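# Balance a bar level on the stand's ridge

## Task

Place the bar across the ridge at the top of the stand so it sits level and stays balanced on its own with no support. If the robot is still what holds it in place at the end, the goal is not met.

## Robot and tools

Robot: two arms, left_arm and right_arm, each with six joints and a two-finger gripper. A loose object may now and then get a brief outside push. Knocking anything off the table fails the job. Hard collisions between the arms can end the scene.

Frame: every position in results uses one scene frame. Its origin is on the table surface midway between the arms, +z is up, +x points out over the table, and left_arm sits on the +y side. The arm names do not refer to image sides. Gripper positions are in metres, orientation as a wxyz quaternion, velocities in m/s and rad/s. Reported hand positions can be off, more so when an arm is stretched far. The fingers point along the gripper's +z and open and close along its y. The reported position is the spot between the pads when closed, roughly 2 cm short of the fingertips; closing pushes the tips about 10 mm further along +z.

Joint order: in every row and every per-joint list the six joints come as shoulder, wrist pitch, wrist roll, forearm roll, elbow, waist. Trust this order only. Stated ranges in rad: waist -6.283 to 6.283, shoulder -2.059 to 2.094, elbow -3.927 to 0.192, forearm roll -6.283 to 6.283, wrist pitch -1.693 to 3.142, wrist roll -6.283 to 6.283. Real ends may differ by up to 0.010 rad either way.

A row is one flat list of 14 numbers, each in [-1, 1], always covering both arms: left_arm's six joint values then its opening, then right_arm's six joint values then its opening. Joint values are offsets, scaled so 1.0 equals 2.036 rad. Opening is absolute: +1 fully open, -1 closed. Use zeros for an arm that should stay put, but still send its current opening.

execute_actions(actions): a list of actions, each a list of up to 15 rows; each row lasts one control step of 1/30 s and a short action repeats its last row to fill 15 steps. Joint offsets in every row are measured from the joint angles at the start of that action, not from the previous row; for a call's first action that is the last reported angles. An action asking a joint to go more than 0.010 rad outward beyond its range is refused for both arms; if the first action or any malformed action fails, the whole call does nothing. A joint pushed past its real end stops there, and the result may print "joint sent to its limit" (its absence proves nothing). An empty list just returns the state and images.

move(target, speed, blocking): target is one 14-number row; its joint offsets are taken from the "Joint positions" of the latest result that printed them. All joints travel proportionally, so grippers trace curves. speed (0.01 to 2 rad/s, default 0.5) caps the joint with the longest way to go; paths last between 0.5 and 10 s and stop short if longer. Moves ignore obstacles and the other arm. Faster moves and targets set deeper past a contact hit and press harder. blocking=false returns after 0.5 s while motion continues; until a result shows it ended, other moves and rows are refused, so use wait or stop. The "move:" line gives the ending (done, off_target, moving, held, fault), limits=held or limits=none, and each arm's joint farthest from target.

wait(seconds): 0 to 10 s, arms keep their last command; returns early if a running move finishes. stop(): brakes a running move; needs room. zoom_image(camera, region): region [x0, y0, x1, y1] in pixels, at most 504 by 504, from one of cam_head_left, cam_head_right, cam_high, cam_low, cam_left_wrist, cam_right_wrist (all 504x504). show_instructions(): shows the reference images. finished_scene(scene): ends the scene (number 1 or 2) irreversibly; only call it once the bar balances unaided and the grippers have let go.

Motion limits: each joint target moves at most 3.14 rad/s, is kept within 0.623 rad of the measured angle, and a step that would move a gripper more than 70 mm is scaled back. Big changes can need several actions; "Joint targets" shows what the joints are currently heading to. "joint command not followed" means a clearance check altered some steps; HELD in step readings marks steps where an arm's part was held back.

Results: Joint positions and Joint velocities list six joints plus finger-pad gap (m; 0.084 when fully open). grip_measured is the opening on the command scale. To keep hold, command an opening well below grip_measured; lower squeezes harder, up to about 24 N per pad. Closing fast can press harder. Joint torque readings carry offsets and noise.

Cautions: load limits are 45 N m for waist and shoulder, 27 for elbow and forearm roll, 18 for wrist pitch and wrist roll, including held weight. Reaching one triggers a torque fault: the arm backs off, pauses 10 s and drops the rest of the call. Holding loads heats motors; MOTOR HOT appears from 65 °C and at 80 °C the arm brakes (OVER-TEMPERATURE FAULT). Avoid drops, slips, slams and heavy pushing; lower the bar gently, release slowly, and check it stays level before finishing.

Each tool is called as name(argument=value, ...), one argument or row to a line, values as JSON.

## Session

execute_actions(
  actions=[],
)

Scene clock: 0.00 s.
left_arm: end_effector_position=(+0.6122, +0.5681, +0.2817) grip_measured=+1.00 end_effector_quat_wxyz=(-0.023, -0.079, +0.996, +0.022) end_effector_velocity=(-0.000, +0.000, -0.000) end_effector_angular_velocity=(+0.000, +0.000, +0.000) | right_arm: end_effector_position=(+0.2445, -0.7208, +0.3804) grip_measured=+1.00 end_effector_quat_wxyz=(+0.067, -0.410, +0.900, -0.135) end_effector_velocity=(-0.001, -0.001, -0.001) end_effector_angular_velocity=(+0.002, +0.001, -0.003)
Joint names: [shoulder, wrist pitch, wrist roll, forearm roll, elbow, waist]
Joint positions: left_arm=[ 0.86   1.733 -2.869  0.057 -2.565  0.219  0.084] | right_arm=[-0.355  1.187  1.328  0.082 -1.125 -1.065  0.084]
Joint velocities: left_arm=[-0. -0. -0.  0.  0.  0.  0.] | right_arm=[ 0.002  0.     0.001  0.     0.    -0.002  0.   ]
Joint torques (N m, as the arm reports them, + toward a larger angle): no reading
Joint targets: left_arm=[0.860 1.733 -2.869 0.057 -2.565 0.219] | right_arm=[-0.355 1.187 1.328 0.082 -1.125 -1.065]

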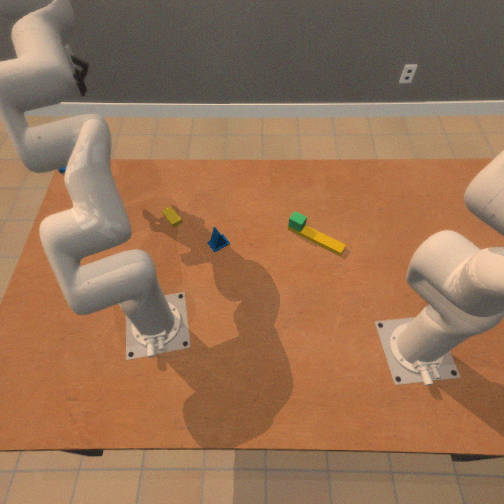

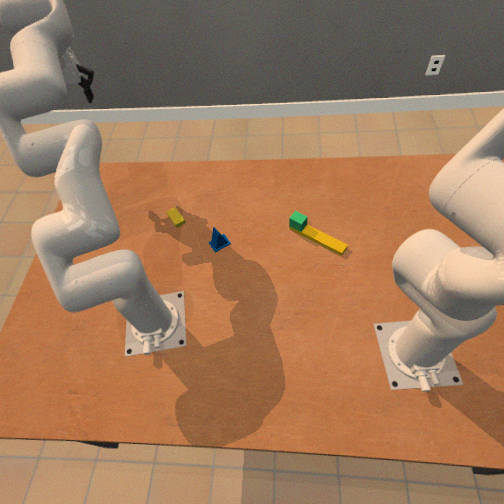

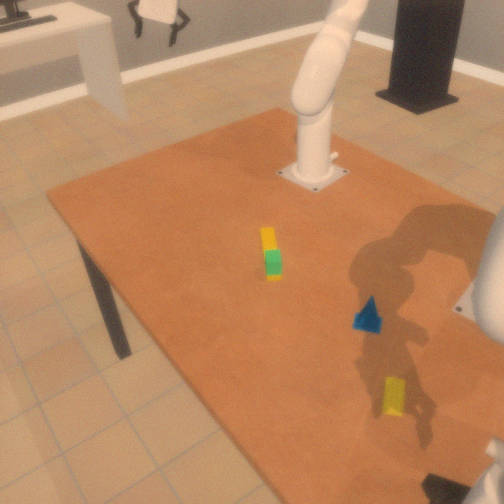

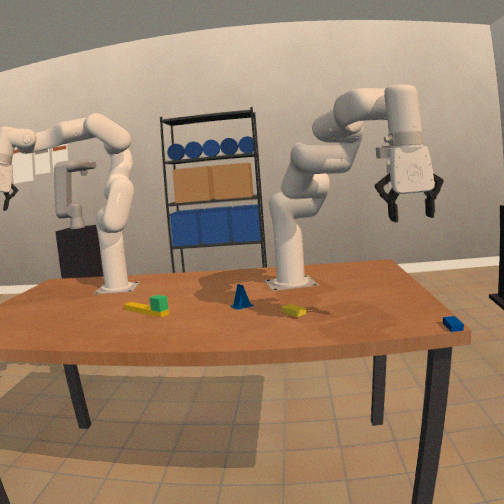

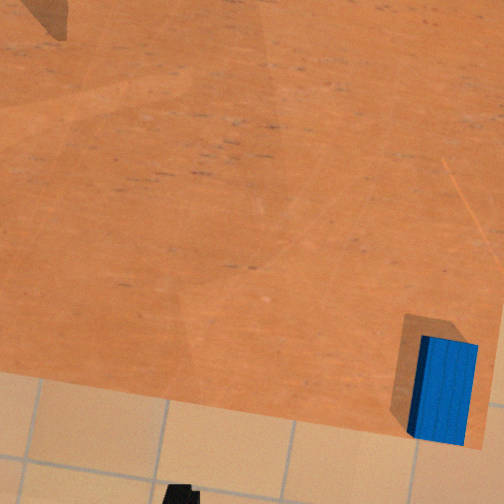

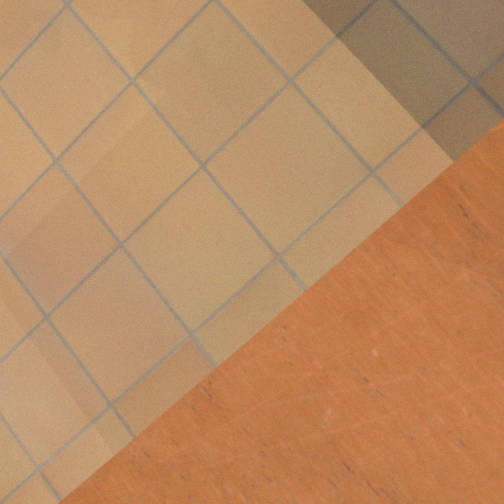

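move(
  target=[-0.4,0,0,0,0.4,0.4,1,-0.036,-0.058,-0.9175,-0.0403,0.2377,0.701,1],
  speed=1.2,
)

zoom_image(
  camera="cam_low",
  region=[115,270,265,330],
)

Scene clock: 10.77 s.
left_arm: end_effector_position=(+0.1653, +0.7323, +0.4182) grip_measured=+1.00 end_effector_quat_wxyz=(-0.030, -0.467, +0.884, +0.011) end_effector_velocity=(-0.001, -0.000, +0.000) end_effector_angular_velocity=(-0.000, +0.000, +0.002) | right_arm: end_effector_position=(+0.2724, -0.2105, +0.2001) grip_measured=+1.00 end_effector_quat_wxyz=(-0.000, +0.871, +0.491, +0.000) end_effector_velocity=(-0.001, +0.001, -0.002) end_effector_angular_velocity=(-0.002, +0.005, +0.006)
Joint names: [shoulder, wrist pitch, wrist roll, forearm roll, elbow, waist]
Joint positions: left_arm=[ 0.046  1.733 -2.869  0.057 -1.75   1.033  0.084] | right_arm=[-0.428  1.069 -0.54   0.    -0.641  0.362  0.084]
Joint velocities: left_arm=[-0.002  0.     0.     0.     0.002  0.002  0.   ] | right_arm=[ 0.004 -0.    -0.003  0.     0.001  0.003 -0.   ]
Joint torques (N m, as the arm reports them, + toward a larger angle): left_arm=[-17.23  -1.     0.15   0.6  -19.67  -0.12] | right_arm=[-16.05  -2.93   0.52  -0.12 -14.9   -0.13]
Joint targets: left_arm=[0.045 1.733 -2.869 0.057 -1.750 1.034] | right_arm=[-0.428 1.069 -0.540 0.000 -0.641 0.362]
move: done; limits=none; left_arm: farthest joint: the waist, 0.000 radians from its target (0.814 radians at the start); right_arm: farthest joint: the waist, 0.000 radians from its target (1.427 radians at the start)

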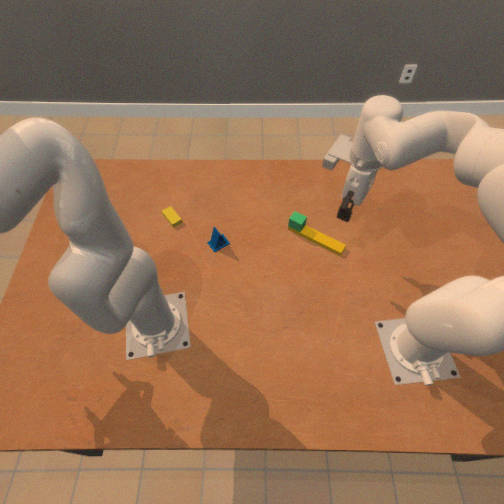

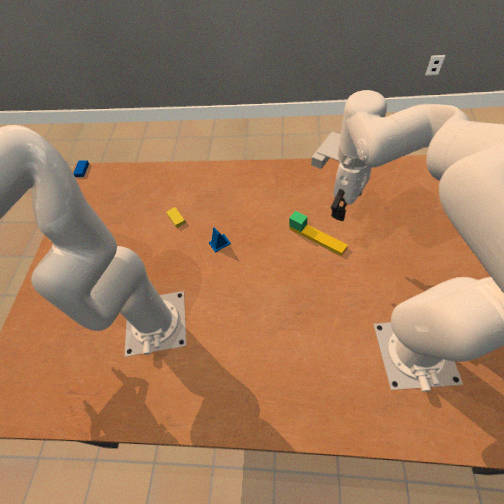

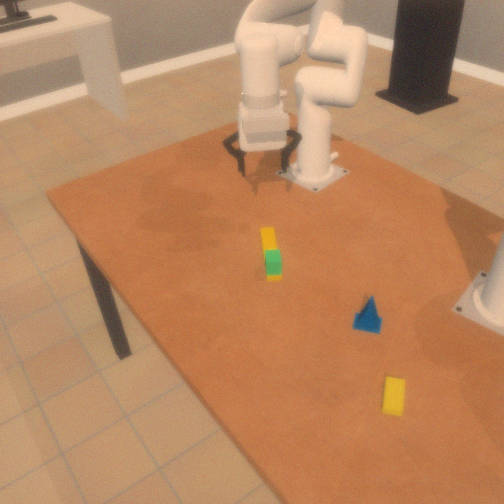

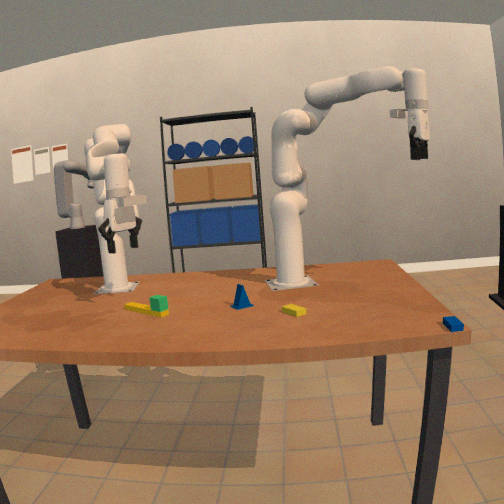

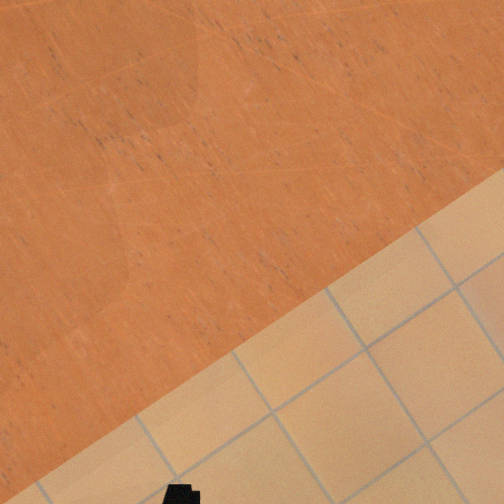

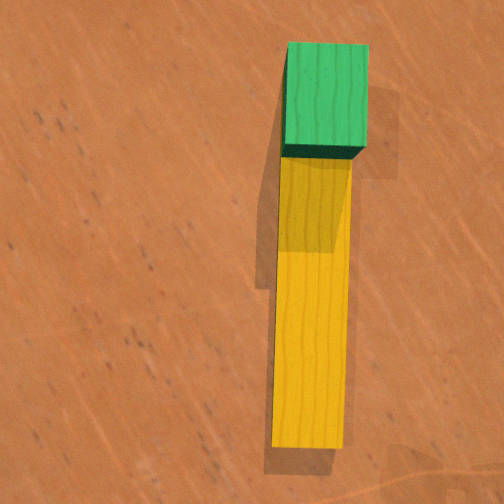

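Region (115, 270, 265, 330) of cam_low's 504x504 image, scaled by 3.360, with more detail than that image has; it fills the top 202 rows of this view, and the rest is white.

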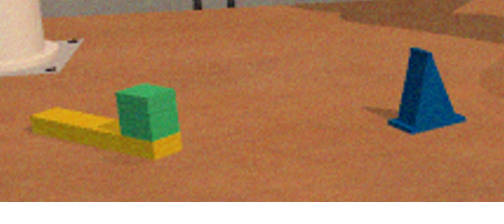

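move(
  target=[0,0,0,0,0,0,1,0.3028,-0.275,0.0683,0,-0.0278,0.052,1],
)

move(
  target=[0,0,0,0,0,0,1,0,0,0,0,0,0,-0.8],
)

move(
  target=[0,0,0,0,0,0,1,-0.14,0.14,0,0,0,0,-0.8],
)

Scene clock: 21.40 s.
left_arm: end_effector_position=(+0.1653, +0.7323, +0.4182) grip_measured=+1.00 end_effector_quat_wxyz=(-0.030, -0.467, +0.884, +0.011) end_effector_velocity=(-0.000, +0.000, +0.000) end_effector_angular_velocity=(+0.001, +0.001, +0.000) | right_arm: end_effector_position=(+0.3139, -0.1387, +0.0243) grip_measured=+1.00 end_effector_quat_wxyz=(-0.000, +0.879, +0.477, +0.001) end_effector_velocity=(-0.000, +0.000, -0.001) end_effector_angular_velocity=(-0.001, +0.001, +0.001)
Joint names: [shoulder, wrist pitch, wrist roll, forearm roll, elbow, waist]
Joint positions: left_arm=[ 0.046  1.733 -2.869  0.057 -1.75   1.033  0.084] | right_arm=[ 0.187  0.509 -0.401  0.    -0.698  0.467  0.084]
Joint velocities: left_arm=[ 0.001 -0.     0.     0.002 -0.001  0.     0.   ] | right_arm=[ 0.003 -0.001 -0.     0.    -0.     0.001  0.   ]
Joint torques (N m, as the arm reports them, + toward a larger angle): left_arm=[-17.16  -1.16   0.12   0.58 -19.6    0.11] | right_arm=[-28.09  -2.98   0.48  -0.09 -11.14  -0.13]
Joint targets: left_arm=[0.046 1.733 -2.869 0.057 -1.750 1.033] | right_arm=[0.188 0.509 -0.400 0.000 -0.698 0.467]
move: done; limits=none; left_arm: farthest joint: the waist, 0.000 radians from its target (0.001 radians at the start); right_arm: farthest joint: the waist, 0.001 radians from its target (0.106 radians at the start)

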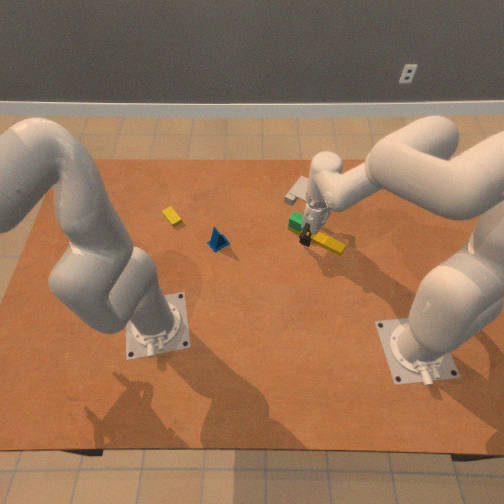

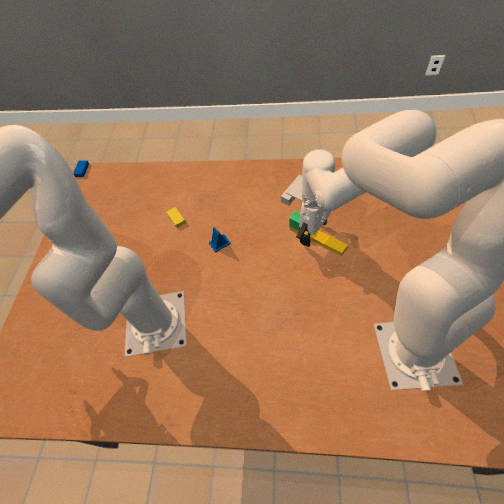

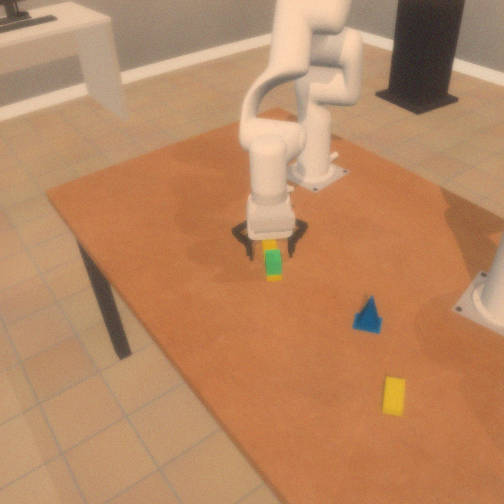

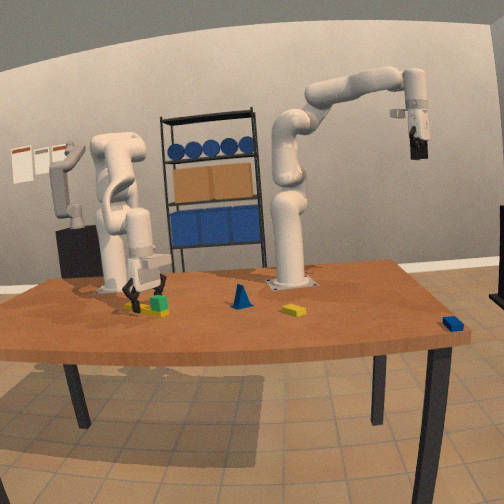

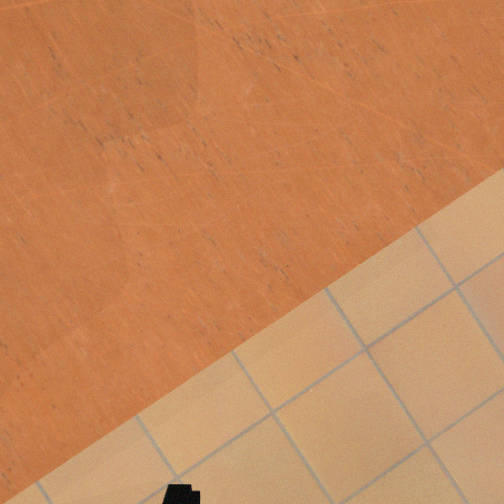

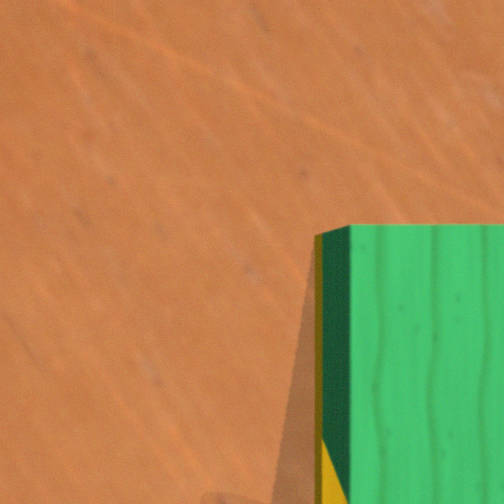

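Scene clock: 21.90 s.
left_arm: end_effector_position=(+0.1653, +0.7323, +0.4182) grip_measured=+1.00 end_effector_quat_wxyz=(-0.030, -0.467, +0.884, +0.011) end_effector_velocity=(-0.000, +0.000, -0.000) end_effector_angular_velocity=(-0.000, +0.001, -0.000) | right_arm: end_effector_position=(+0.3140, -0.1387, +0.0243) grip_measured=-0.26 end_effector_quat_wxyz=(-0.000, +0.879, +0.477, +0.001) end_effector_velocity=(-0.001, -0.000, -0.001) end_effector_angular_velocity=(-0.001, +0.001, -0.001)
Joint names: [shoulder, wrist pitch, wrist roll, forearm roll, elbow, waist]
Joint positions: left_arm=[ 0.046  1.733 -2.869  0.057 -1.75   1.033  0.084] | right_arm=[ 0.187  0.509 -0.401  0.    -0.698  0.467  0.033]
Joint velocities: left_arm=[ 0.001  0.    -0.     0.001 -0.    -0.     0.   ] | right_arm=[ 0.    -0.     0.001 -0.     0.001 -0.     0.   ]
Joint torques (N m, as the arm reports them, + toward a larger angle): left_arm=[-17.05  -1.16   0.14   0.51 -19.58  -0.16] | right_arm=[-27.77  -2.97   0.44  -0.21 -11.12  -0.17]
Joint targets: left_arm=[0.046 1.733 -2.869 0.057 -1.750 1.033] | right_arm=[0.187 0.509 -0.401 0.000 -0.698 0.467]
move: done; limits=none; left_arm: farthest joint: the waist, 0.000 radians from its target (0.000 radians at the start); right_arm: farthest joint: the waist, 0.000 radians from its target (0.000 radians at the start)

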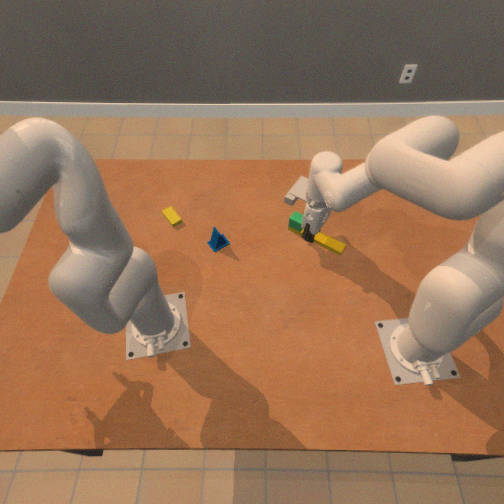

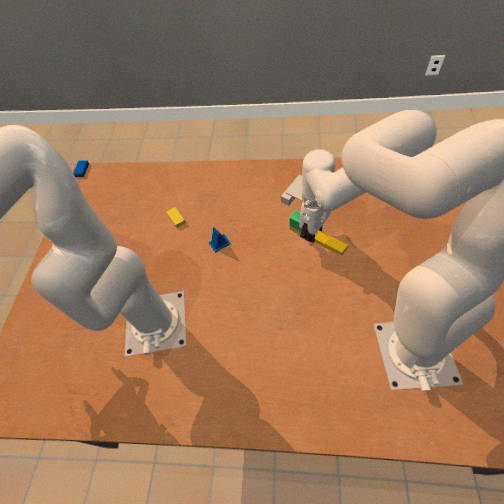

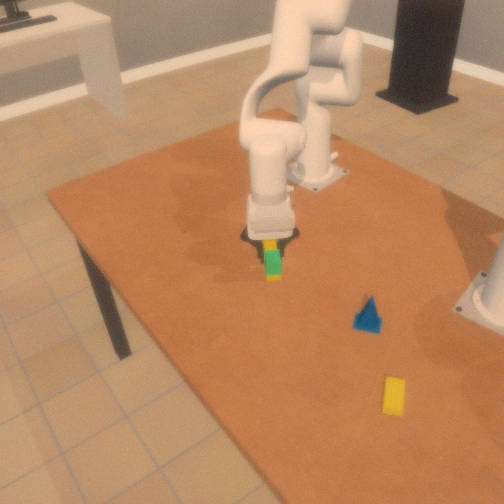

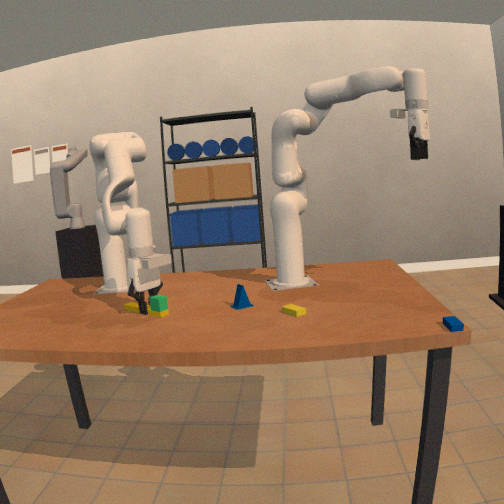

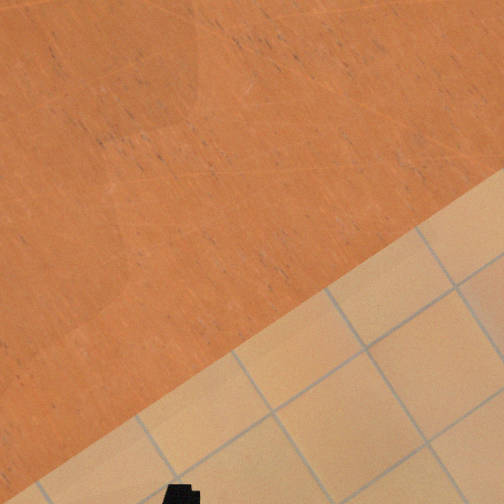

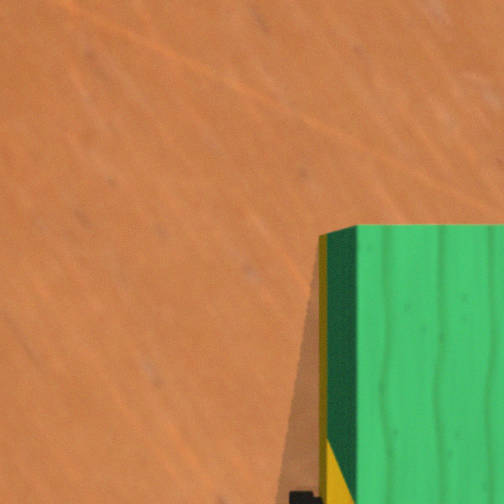

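Scene clock: 23.07 s.
left_arm: end_effector_position=(+0.1653, +0.7323, +0.4182) grip_measured=+1.00 end_effector_quat_wxyz=(-0.030, -0.467, +0.884, +0.011) end_effector_velocity=(+0.000, -0.000, +0.000) end_effector_angular_velocity=(-0.001, -0.001, -0.000) | right_arm: end_effector_position=(+0.3004, -0.1478, +0.1194) grip_measured=-0.26 end_effector_quat_wxyz=(-0.000, +0.879, +0.477, +0.000) end_effector_velocity=(+0.001, +0.001, +0.003) end_effector_angular_velocity=(+0.003, -0.004, +0.000)
Joint names: [shoulder, wrist pitch, wrist roll, forearm roll, elbow, waist]
Joint positions: left_arm=[ 0.046  1.733 -2.869  0.057 -1.75   1.033  0.084] | right_arm=[-0.097  0.794 -0.401  0.    -0.698  0.467  0.033]
Joint velocities: left_arm=[-0.001  0.    -0.    -0.001  0.    -0.    -0.   ] | right_arm=[-0.004  0.001 -0.001 -0.    -0.002 -0.     0.   ]
Joint torques (N m, as the arm reports them, + toward a larger angle): left_arm=[-17.05  -1.07   0.24   0.59 -19.58  -0.09] | right_arm=[-23.96  -3.06   0.51   0.01 -14.    -0.22]
Joint targets: left_arm=[0.046 1.733 -2.869 0.057 -1.750 1.033] | right_arm=[-0.098 0.794 -0.401 0.000 -0.698 0.467]
move: done; limits=none; left_arm: farthest joint: the waist, 0.000 radians from its target (0.000 radians at the start); right_arm: farthest joint: the shoulder, 0.001 radians from its target (0.285 radians at the start)

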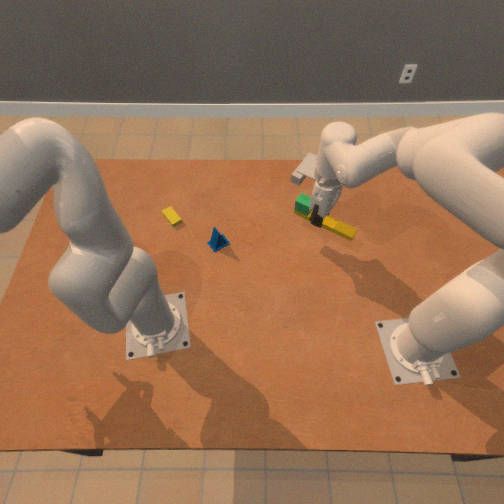

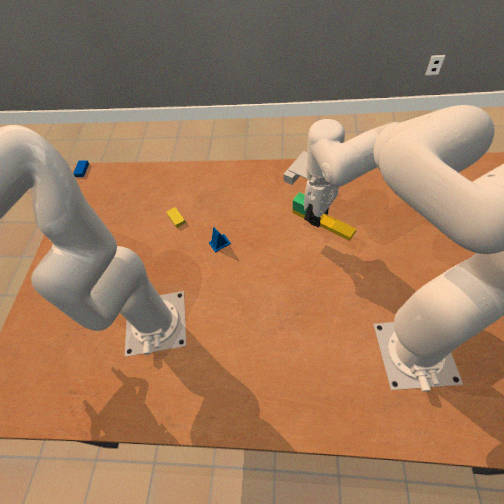

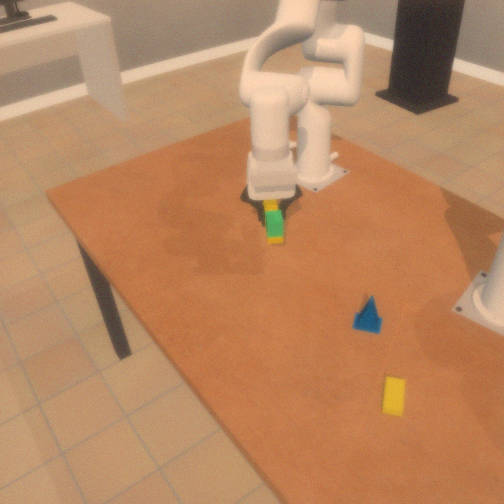

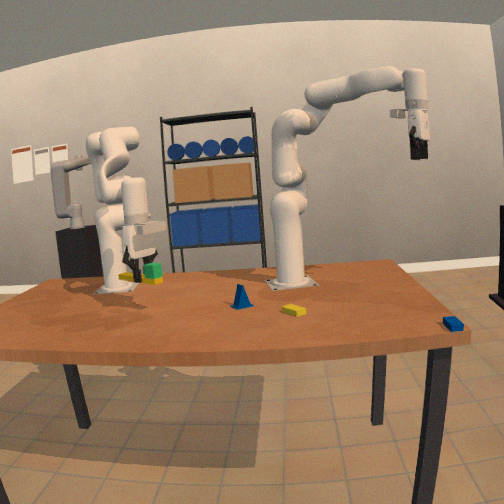

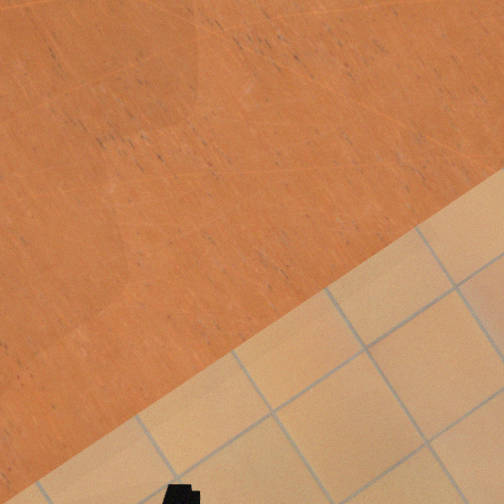

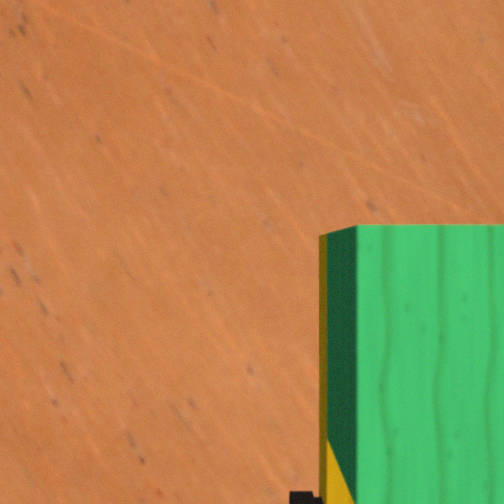

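move(
  target=[0,0,0,0,0,0,1,0.3438,0.1235,-0.446,0,-0.4668,0.1464,-0.8],
  speed=0.7,
)

Scene clock: 30.70 s.
left_arm: end_effector_position=(+0.1653, +0.7323, +0.4182) grip_measured=+1.00 end_effector_quat_wxyz=(-0.030, -0.467, +0.884, +0.011) end_effector_velocity=(-0.000, +0.000, +0.000) end_effector_angular_velocity=(+0.000, +0.000, +0.000) | right_arm: end_effector_position=(+0.3558, +0.1076, +0.1149) grip_measured=-0.26 end_effector_quat_wxyz=(-0.000, +0.454, +0.891, +0.000) end_effector_velocity=(-0.000, +0.001, -0.001) end_effector_angular_velocity=(-0.002, +0.000, +0.003)
Joint names: [shoulder, wrist pitch, wrist roll, forearm roll, elbow, waist]
Joint positions: left_arm=[ 0.046  1.733 -2.869  0.057 -1.75   1.033  0.084] | right_arm=[ 0.602  1.045 -1.308  0.    -1.648  0.765  0.033]
Joint velocities: left_arm=[-0. -0.  0.  0.  0.  0.  0.] | right_arm=[ 0.004  0.    -0.001 -0.001 -0.003  0.002 -0.   ]
Joint torques (N m, as the arm reports them, + toward a larger angle): left_arm=[-17.28  -1.13   0.26   0.57 -19.61  -0.31] | right_arm=[-44.15  -2.91   0.56  -0.01 -15.06  -0.23]
Joint targets: left_arm=[0.046 1.733 -2.869 0.057 -1.750 1.033] | right_arm=[0.603 1.045 -1.308 0.000 -1.648 0.765]
move: done; limits=none; left_arm: farthest joint: the waist, 0.000 radians from its target (0.000 radians at the start); right_arm: farthest joint: the wrist roll, 0.001 radians from its target (0.908 radians at the start)

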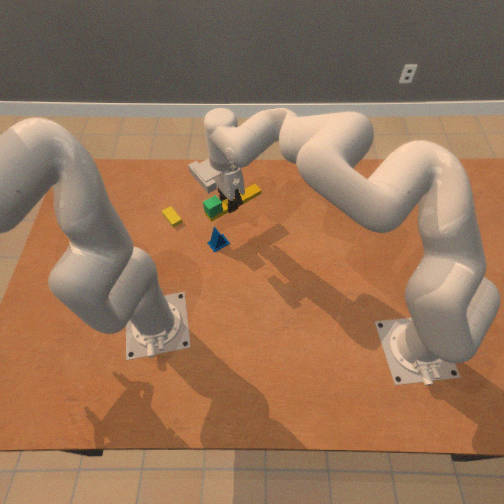

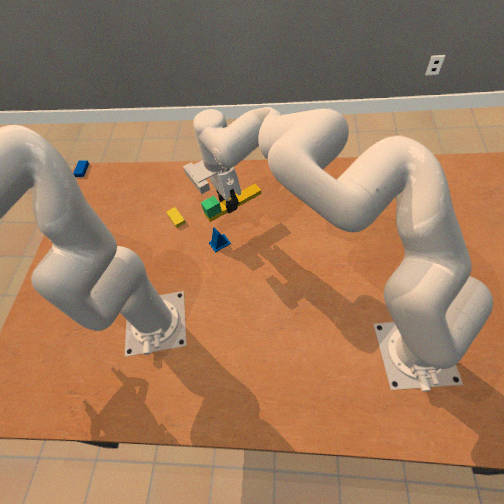

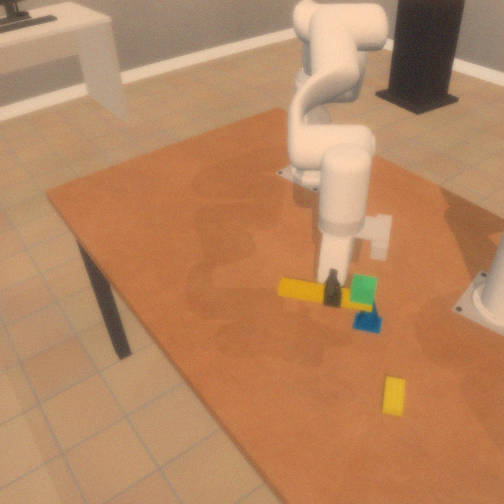

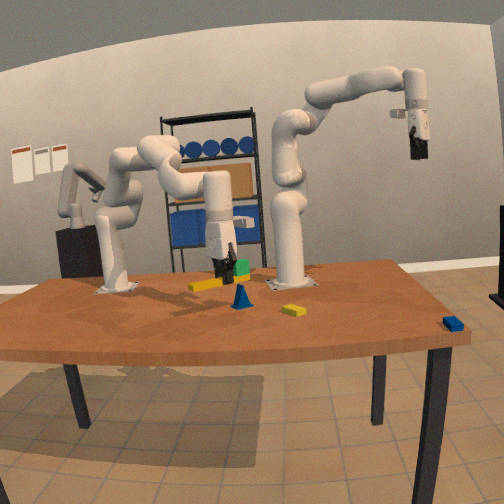

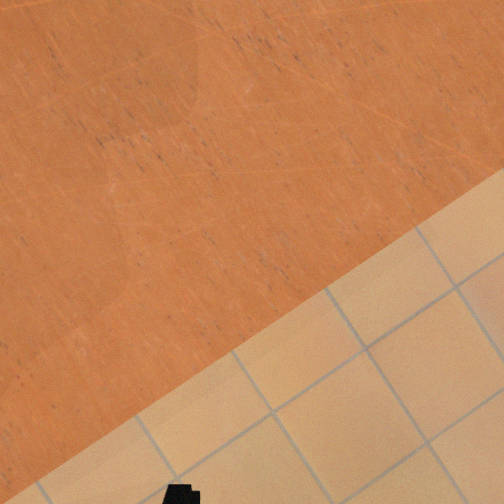

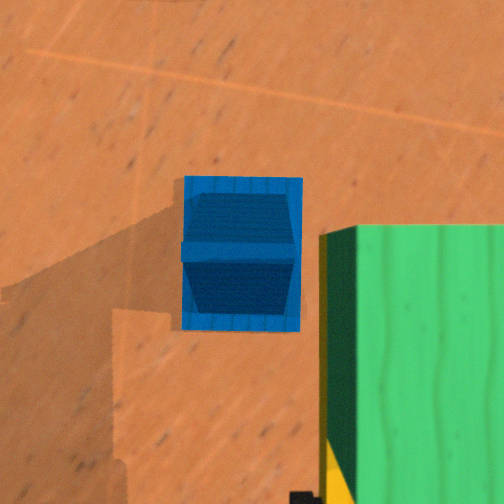

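move(
  target=[0,0,0,0,0,0,1,-0.0138,-0.0323,0.0557,0,0.0463,0.0557,-0.8],
  speed=0.15,
)

zoom_image(
  camera="cam_low",
  region=[200,250,280,320],
)

zoom_image(
  camera="cam_high",
  region=[300,240,430,350],
)

Scene clock: 39.47 s.
left_arm: end_effector_position=(+0.1653, +0.7323, +0.4182) grip_measured=+1.00 end_effector_quat_wxyz=(-0.030, -0.467, +0.884, +0.011) end_effector_velocity=(+0.000, +0.000, +0.000) end_effector_angular_velocity=(+0.000, -0.000, -0.001) | right_arm: end_effector_position=(+0.2921, +0.1368, +0.0987) grip_measured=-0.26 end_effector_quat_wxyz=(-0.000, +0.454, +0.891, -0.000) end_effector_velocity=(-0.000, +0.000, -0.000) end_effector_angular_velocity=(-0.001, -0.001, -0.000)
Joint names: [shoulder, wrist pitch, wrist roll, forearm roll, elbow, waist]
Joint positions: left_arm=[ 0.046  1.733 -2.869  0.057 -1.75   1.033  0.084] | right_arm=[ 0.574  0.98  -1.195  0.    -1.554  0.878  0.033]
Joint velocities: left_arm=[ 0.    -0.     0.    -0.    -0.001 -0.001 -0.   ] | right_arm=[-0.    -0.001  0.002 -0.001  0.001  0.001  0.   ]
Joint torques (N m, as the arm reports them, + toward a larger angle): left_arm=[-16.92  -1.05   0.08   0.62 -19.7   -0.27] | right_arm=[-43.37  -3.04   0.48   0.18 -15.05  -0.14]
Joint targets: left_arm=[0.046 1.733 -2.869 0.057 -1.750 1.033] | right_arm=[0.574 0.980 -1.195 0.000 -1.554 0.878]
move: done; limits=none; left_arm: farthest joint: the waist, 0.000 radians from its target (0.000 radians at the start); right_arm: farthest joint: the waist, 0.000 radians from its target (0.113 radians at the start)

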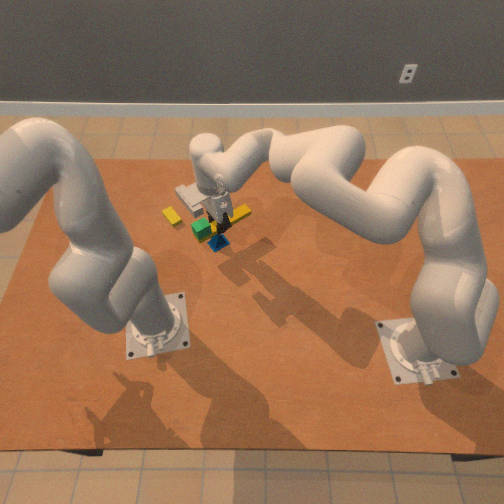

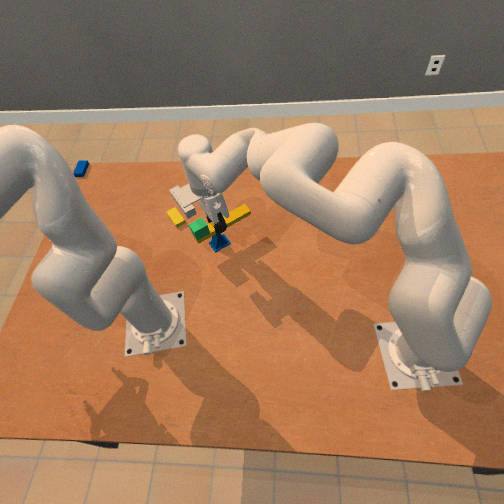

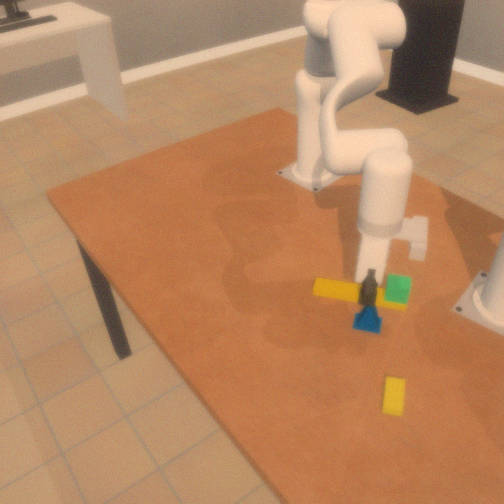

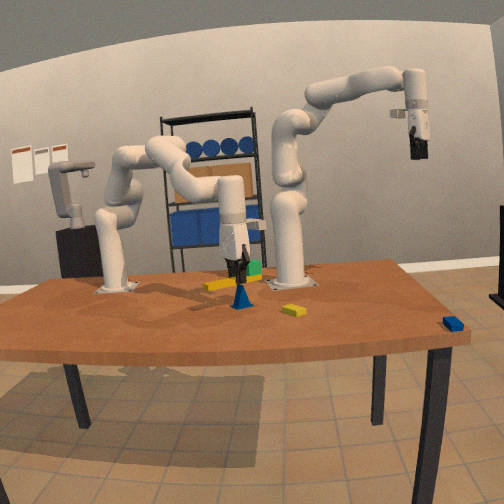

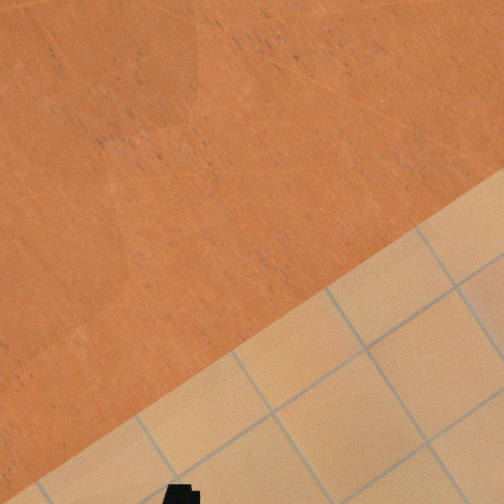

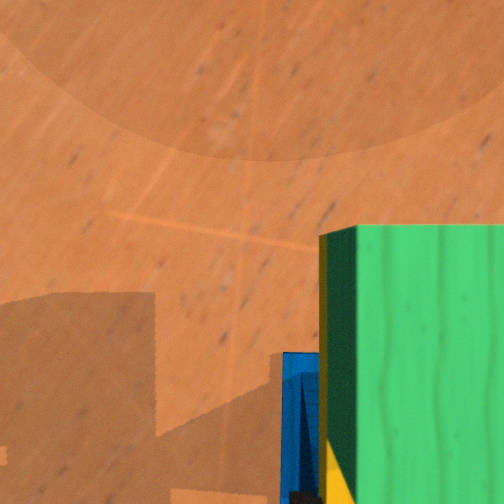

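Region (200, 250, 280, 320) of cam_low's 504x504 image, scaled by 6.300, with more detail than that image has; it fills the top 441 rows of this view, and the rest is white.

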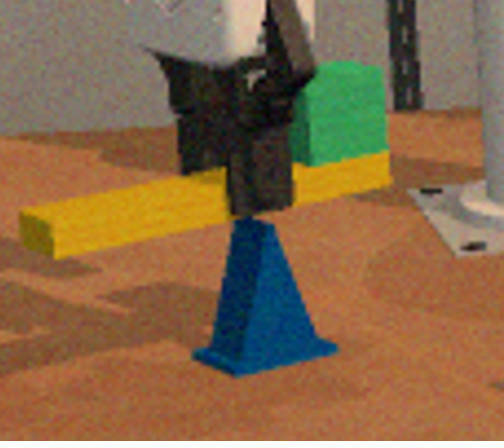

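Region (300, 240, 430, 350) of cam_high's 504x504 image, scaled by 3.877, with more detail than that image has; it fills the top 426 rows of this view, and the rest is white.

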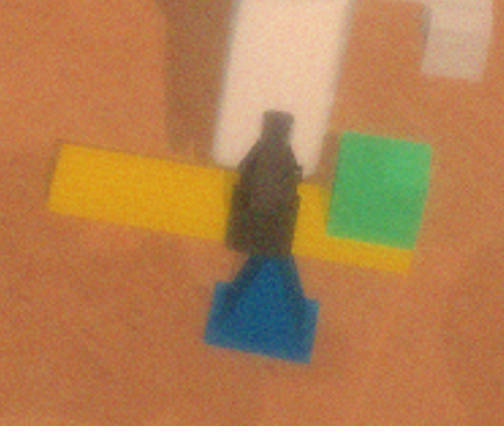

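move(
  target=[0,0,0,0,0,0,1,0.0055,-0.0055,-0.0005,0,0,0.0005,-0.4],
  speed=0.03,
)

zoom_image(
  camera="cam_low",
  region=[200,250,280,320],
)

Scene clock: 53.83 s.
left_arm: end_effector_position=(+0.1653, +0.7323, +0.4182) grip_measured=+1.00 end_effector_quat_wxyz=(-0.030, -0.467, +0.884, +0.011) end_effector_velocity=(-0.000, -0.000, -0.000) end_effector_angular_velocity=(-0.001, +0.001, +0.000) | right_arm: end_effector_position=(+0.2920, +0.1379, +0.0929) grip_measured=-0.26 end_effector_quat_wxyz=(-0.000, +0.453, +0.891, -0.000) end_effector_velocity=(-0.000, +0.001, +0.000) end_effector_angular_velocity=(+0.003, -0.001, +0.000)
Joint names: [shoulder, wrist pitch, wrist roll, forearm roll, elbow, waist]
Joint positions: left_arm=[ 0.046  1.733 -2.869  0.057 -1.75   1.033  0.084] | right_arm=[ 0.585  0.969 -1.196  0.    -1.554  0.879  0.033]
Joint velocities: left_arm=[ 0.    -0.     0.     0.     0.001 -0.    -0.   ] | right_arm=[ 0.    -0.002  0.     0.001 -0.001  0.001 -0.   ]
Joint torques (N m, as the arm reports them, + toward a larger angle): left_arm=[-17.07  -1.12   0.18   0.6  -19.58   0.09] | right_arm=[-43.57  -2.95   0.5    0.06 -14.96  -0.39]
Joint targets: left_arm=[0.046 1.733 -2.869 0.057 -1.750 1.033] | right_arm=[0.586 0.968 -1.196 0.000 -1.554 0.879]
move: done; limits=none; left_arm: farthest joint: the waist, 0.000 radians from its target (0.000 radians at the start); right_arm: farthest joint: the waist, 0.000 radians from its target (0.001 radians at the start)

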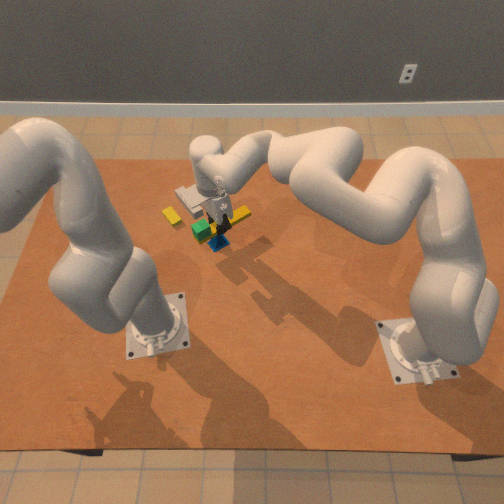

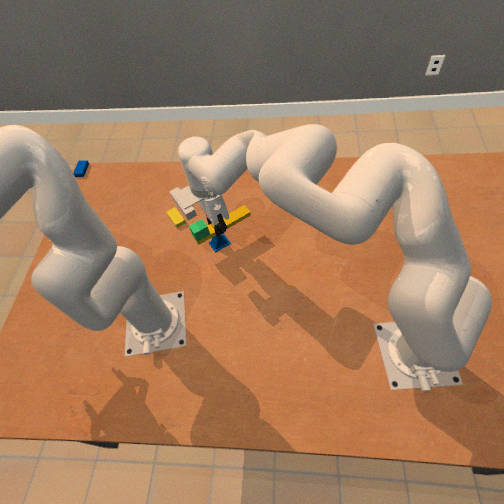

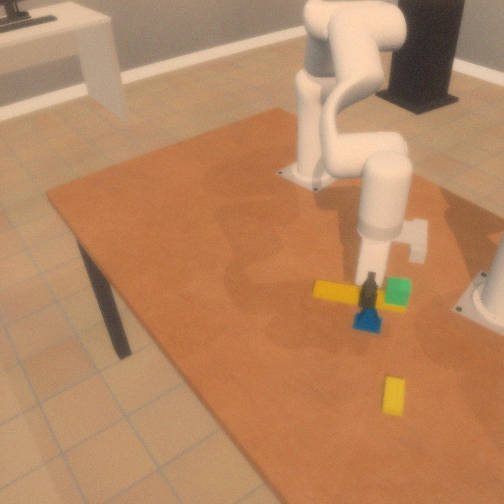

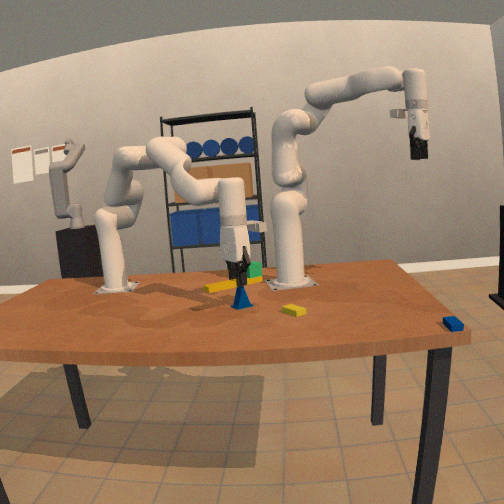

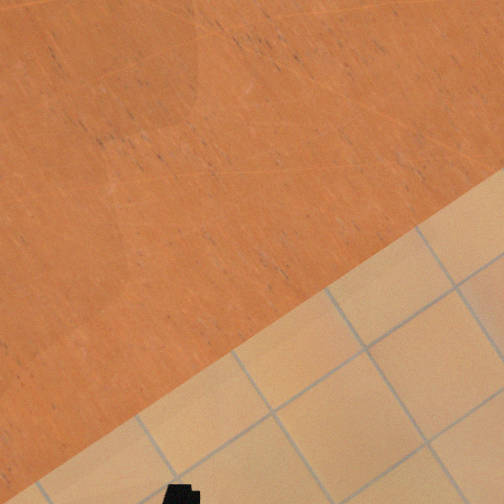

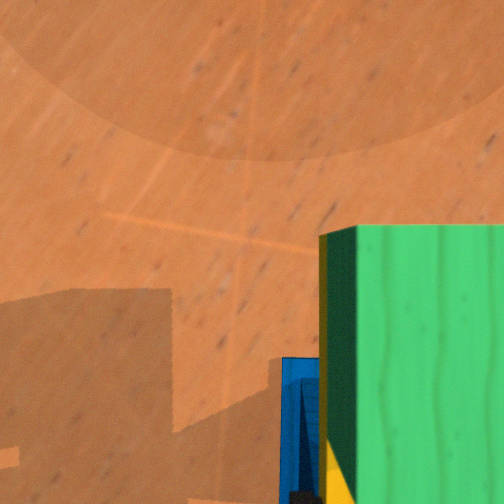

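Region (200, 250, 280, 320) of cam_low's 504x504 image, scaled by 6.300, with more detail than that image has; it fills the top 441 rows of this view, and the rest is white.

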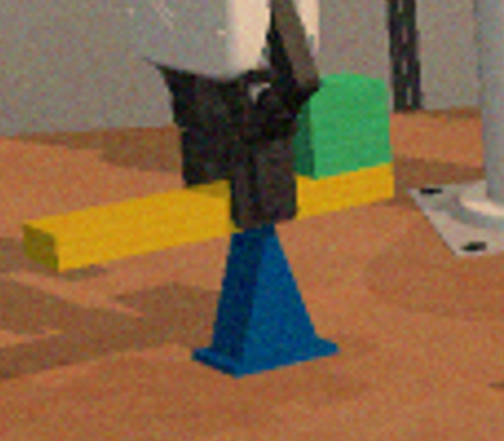

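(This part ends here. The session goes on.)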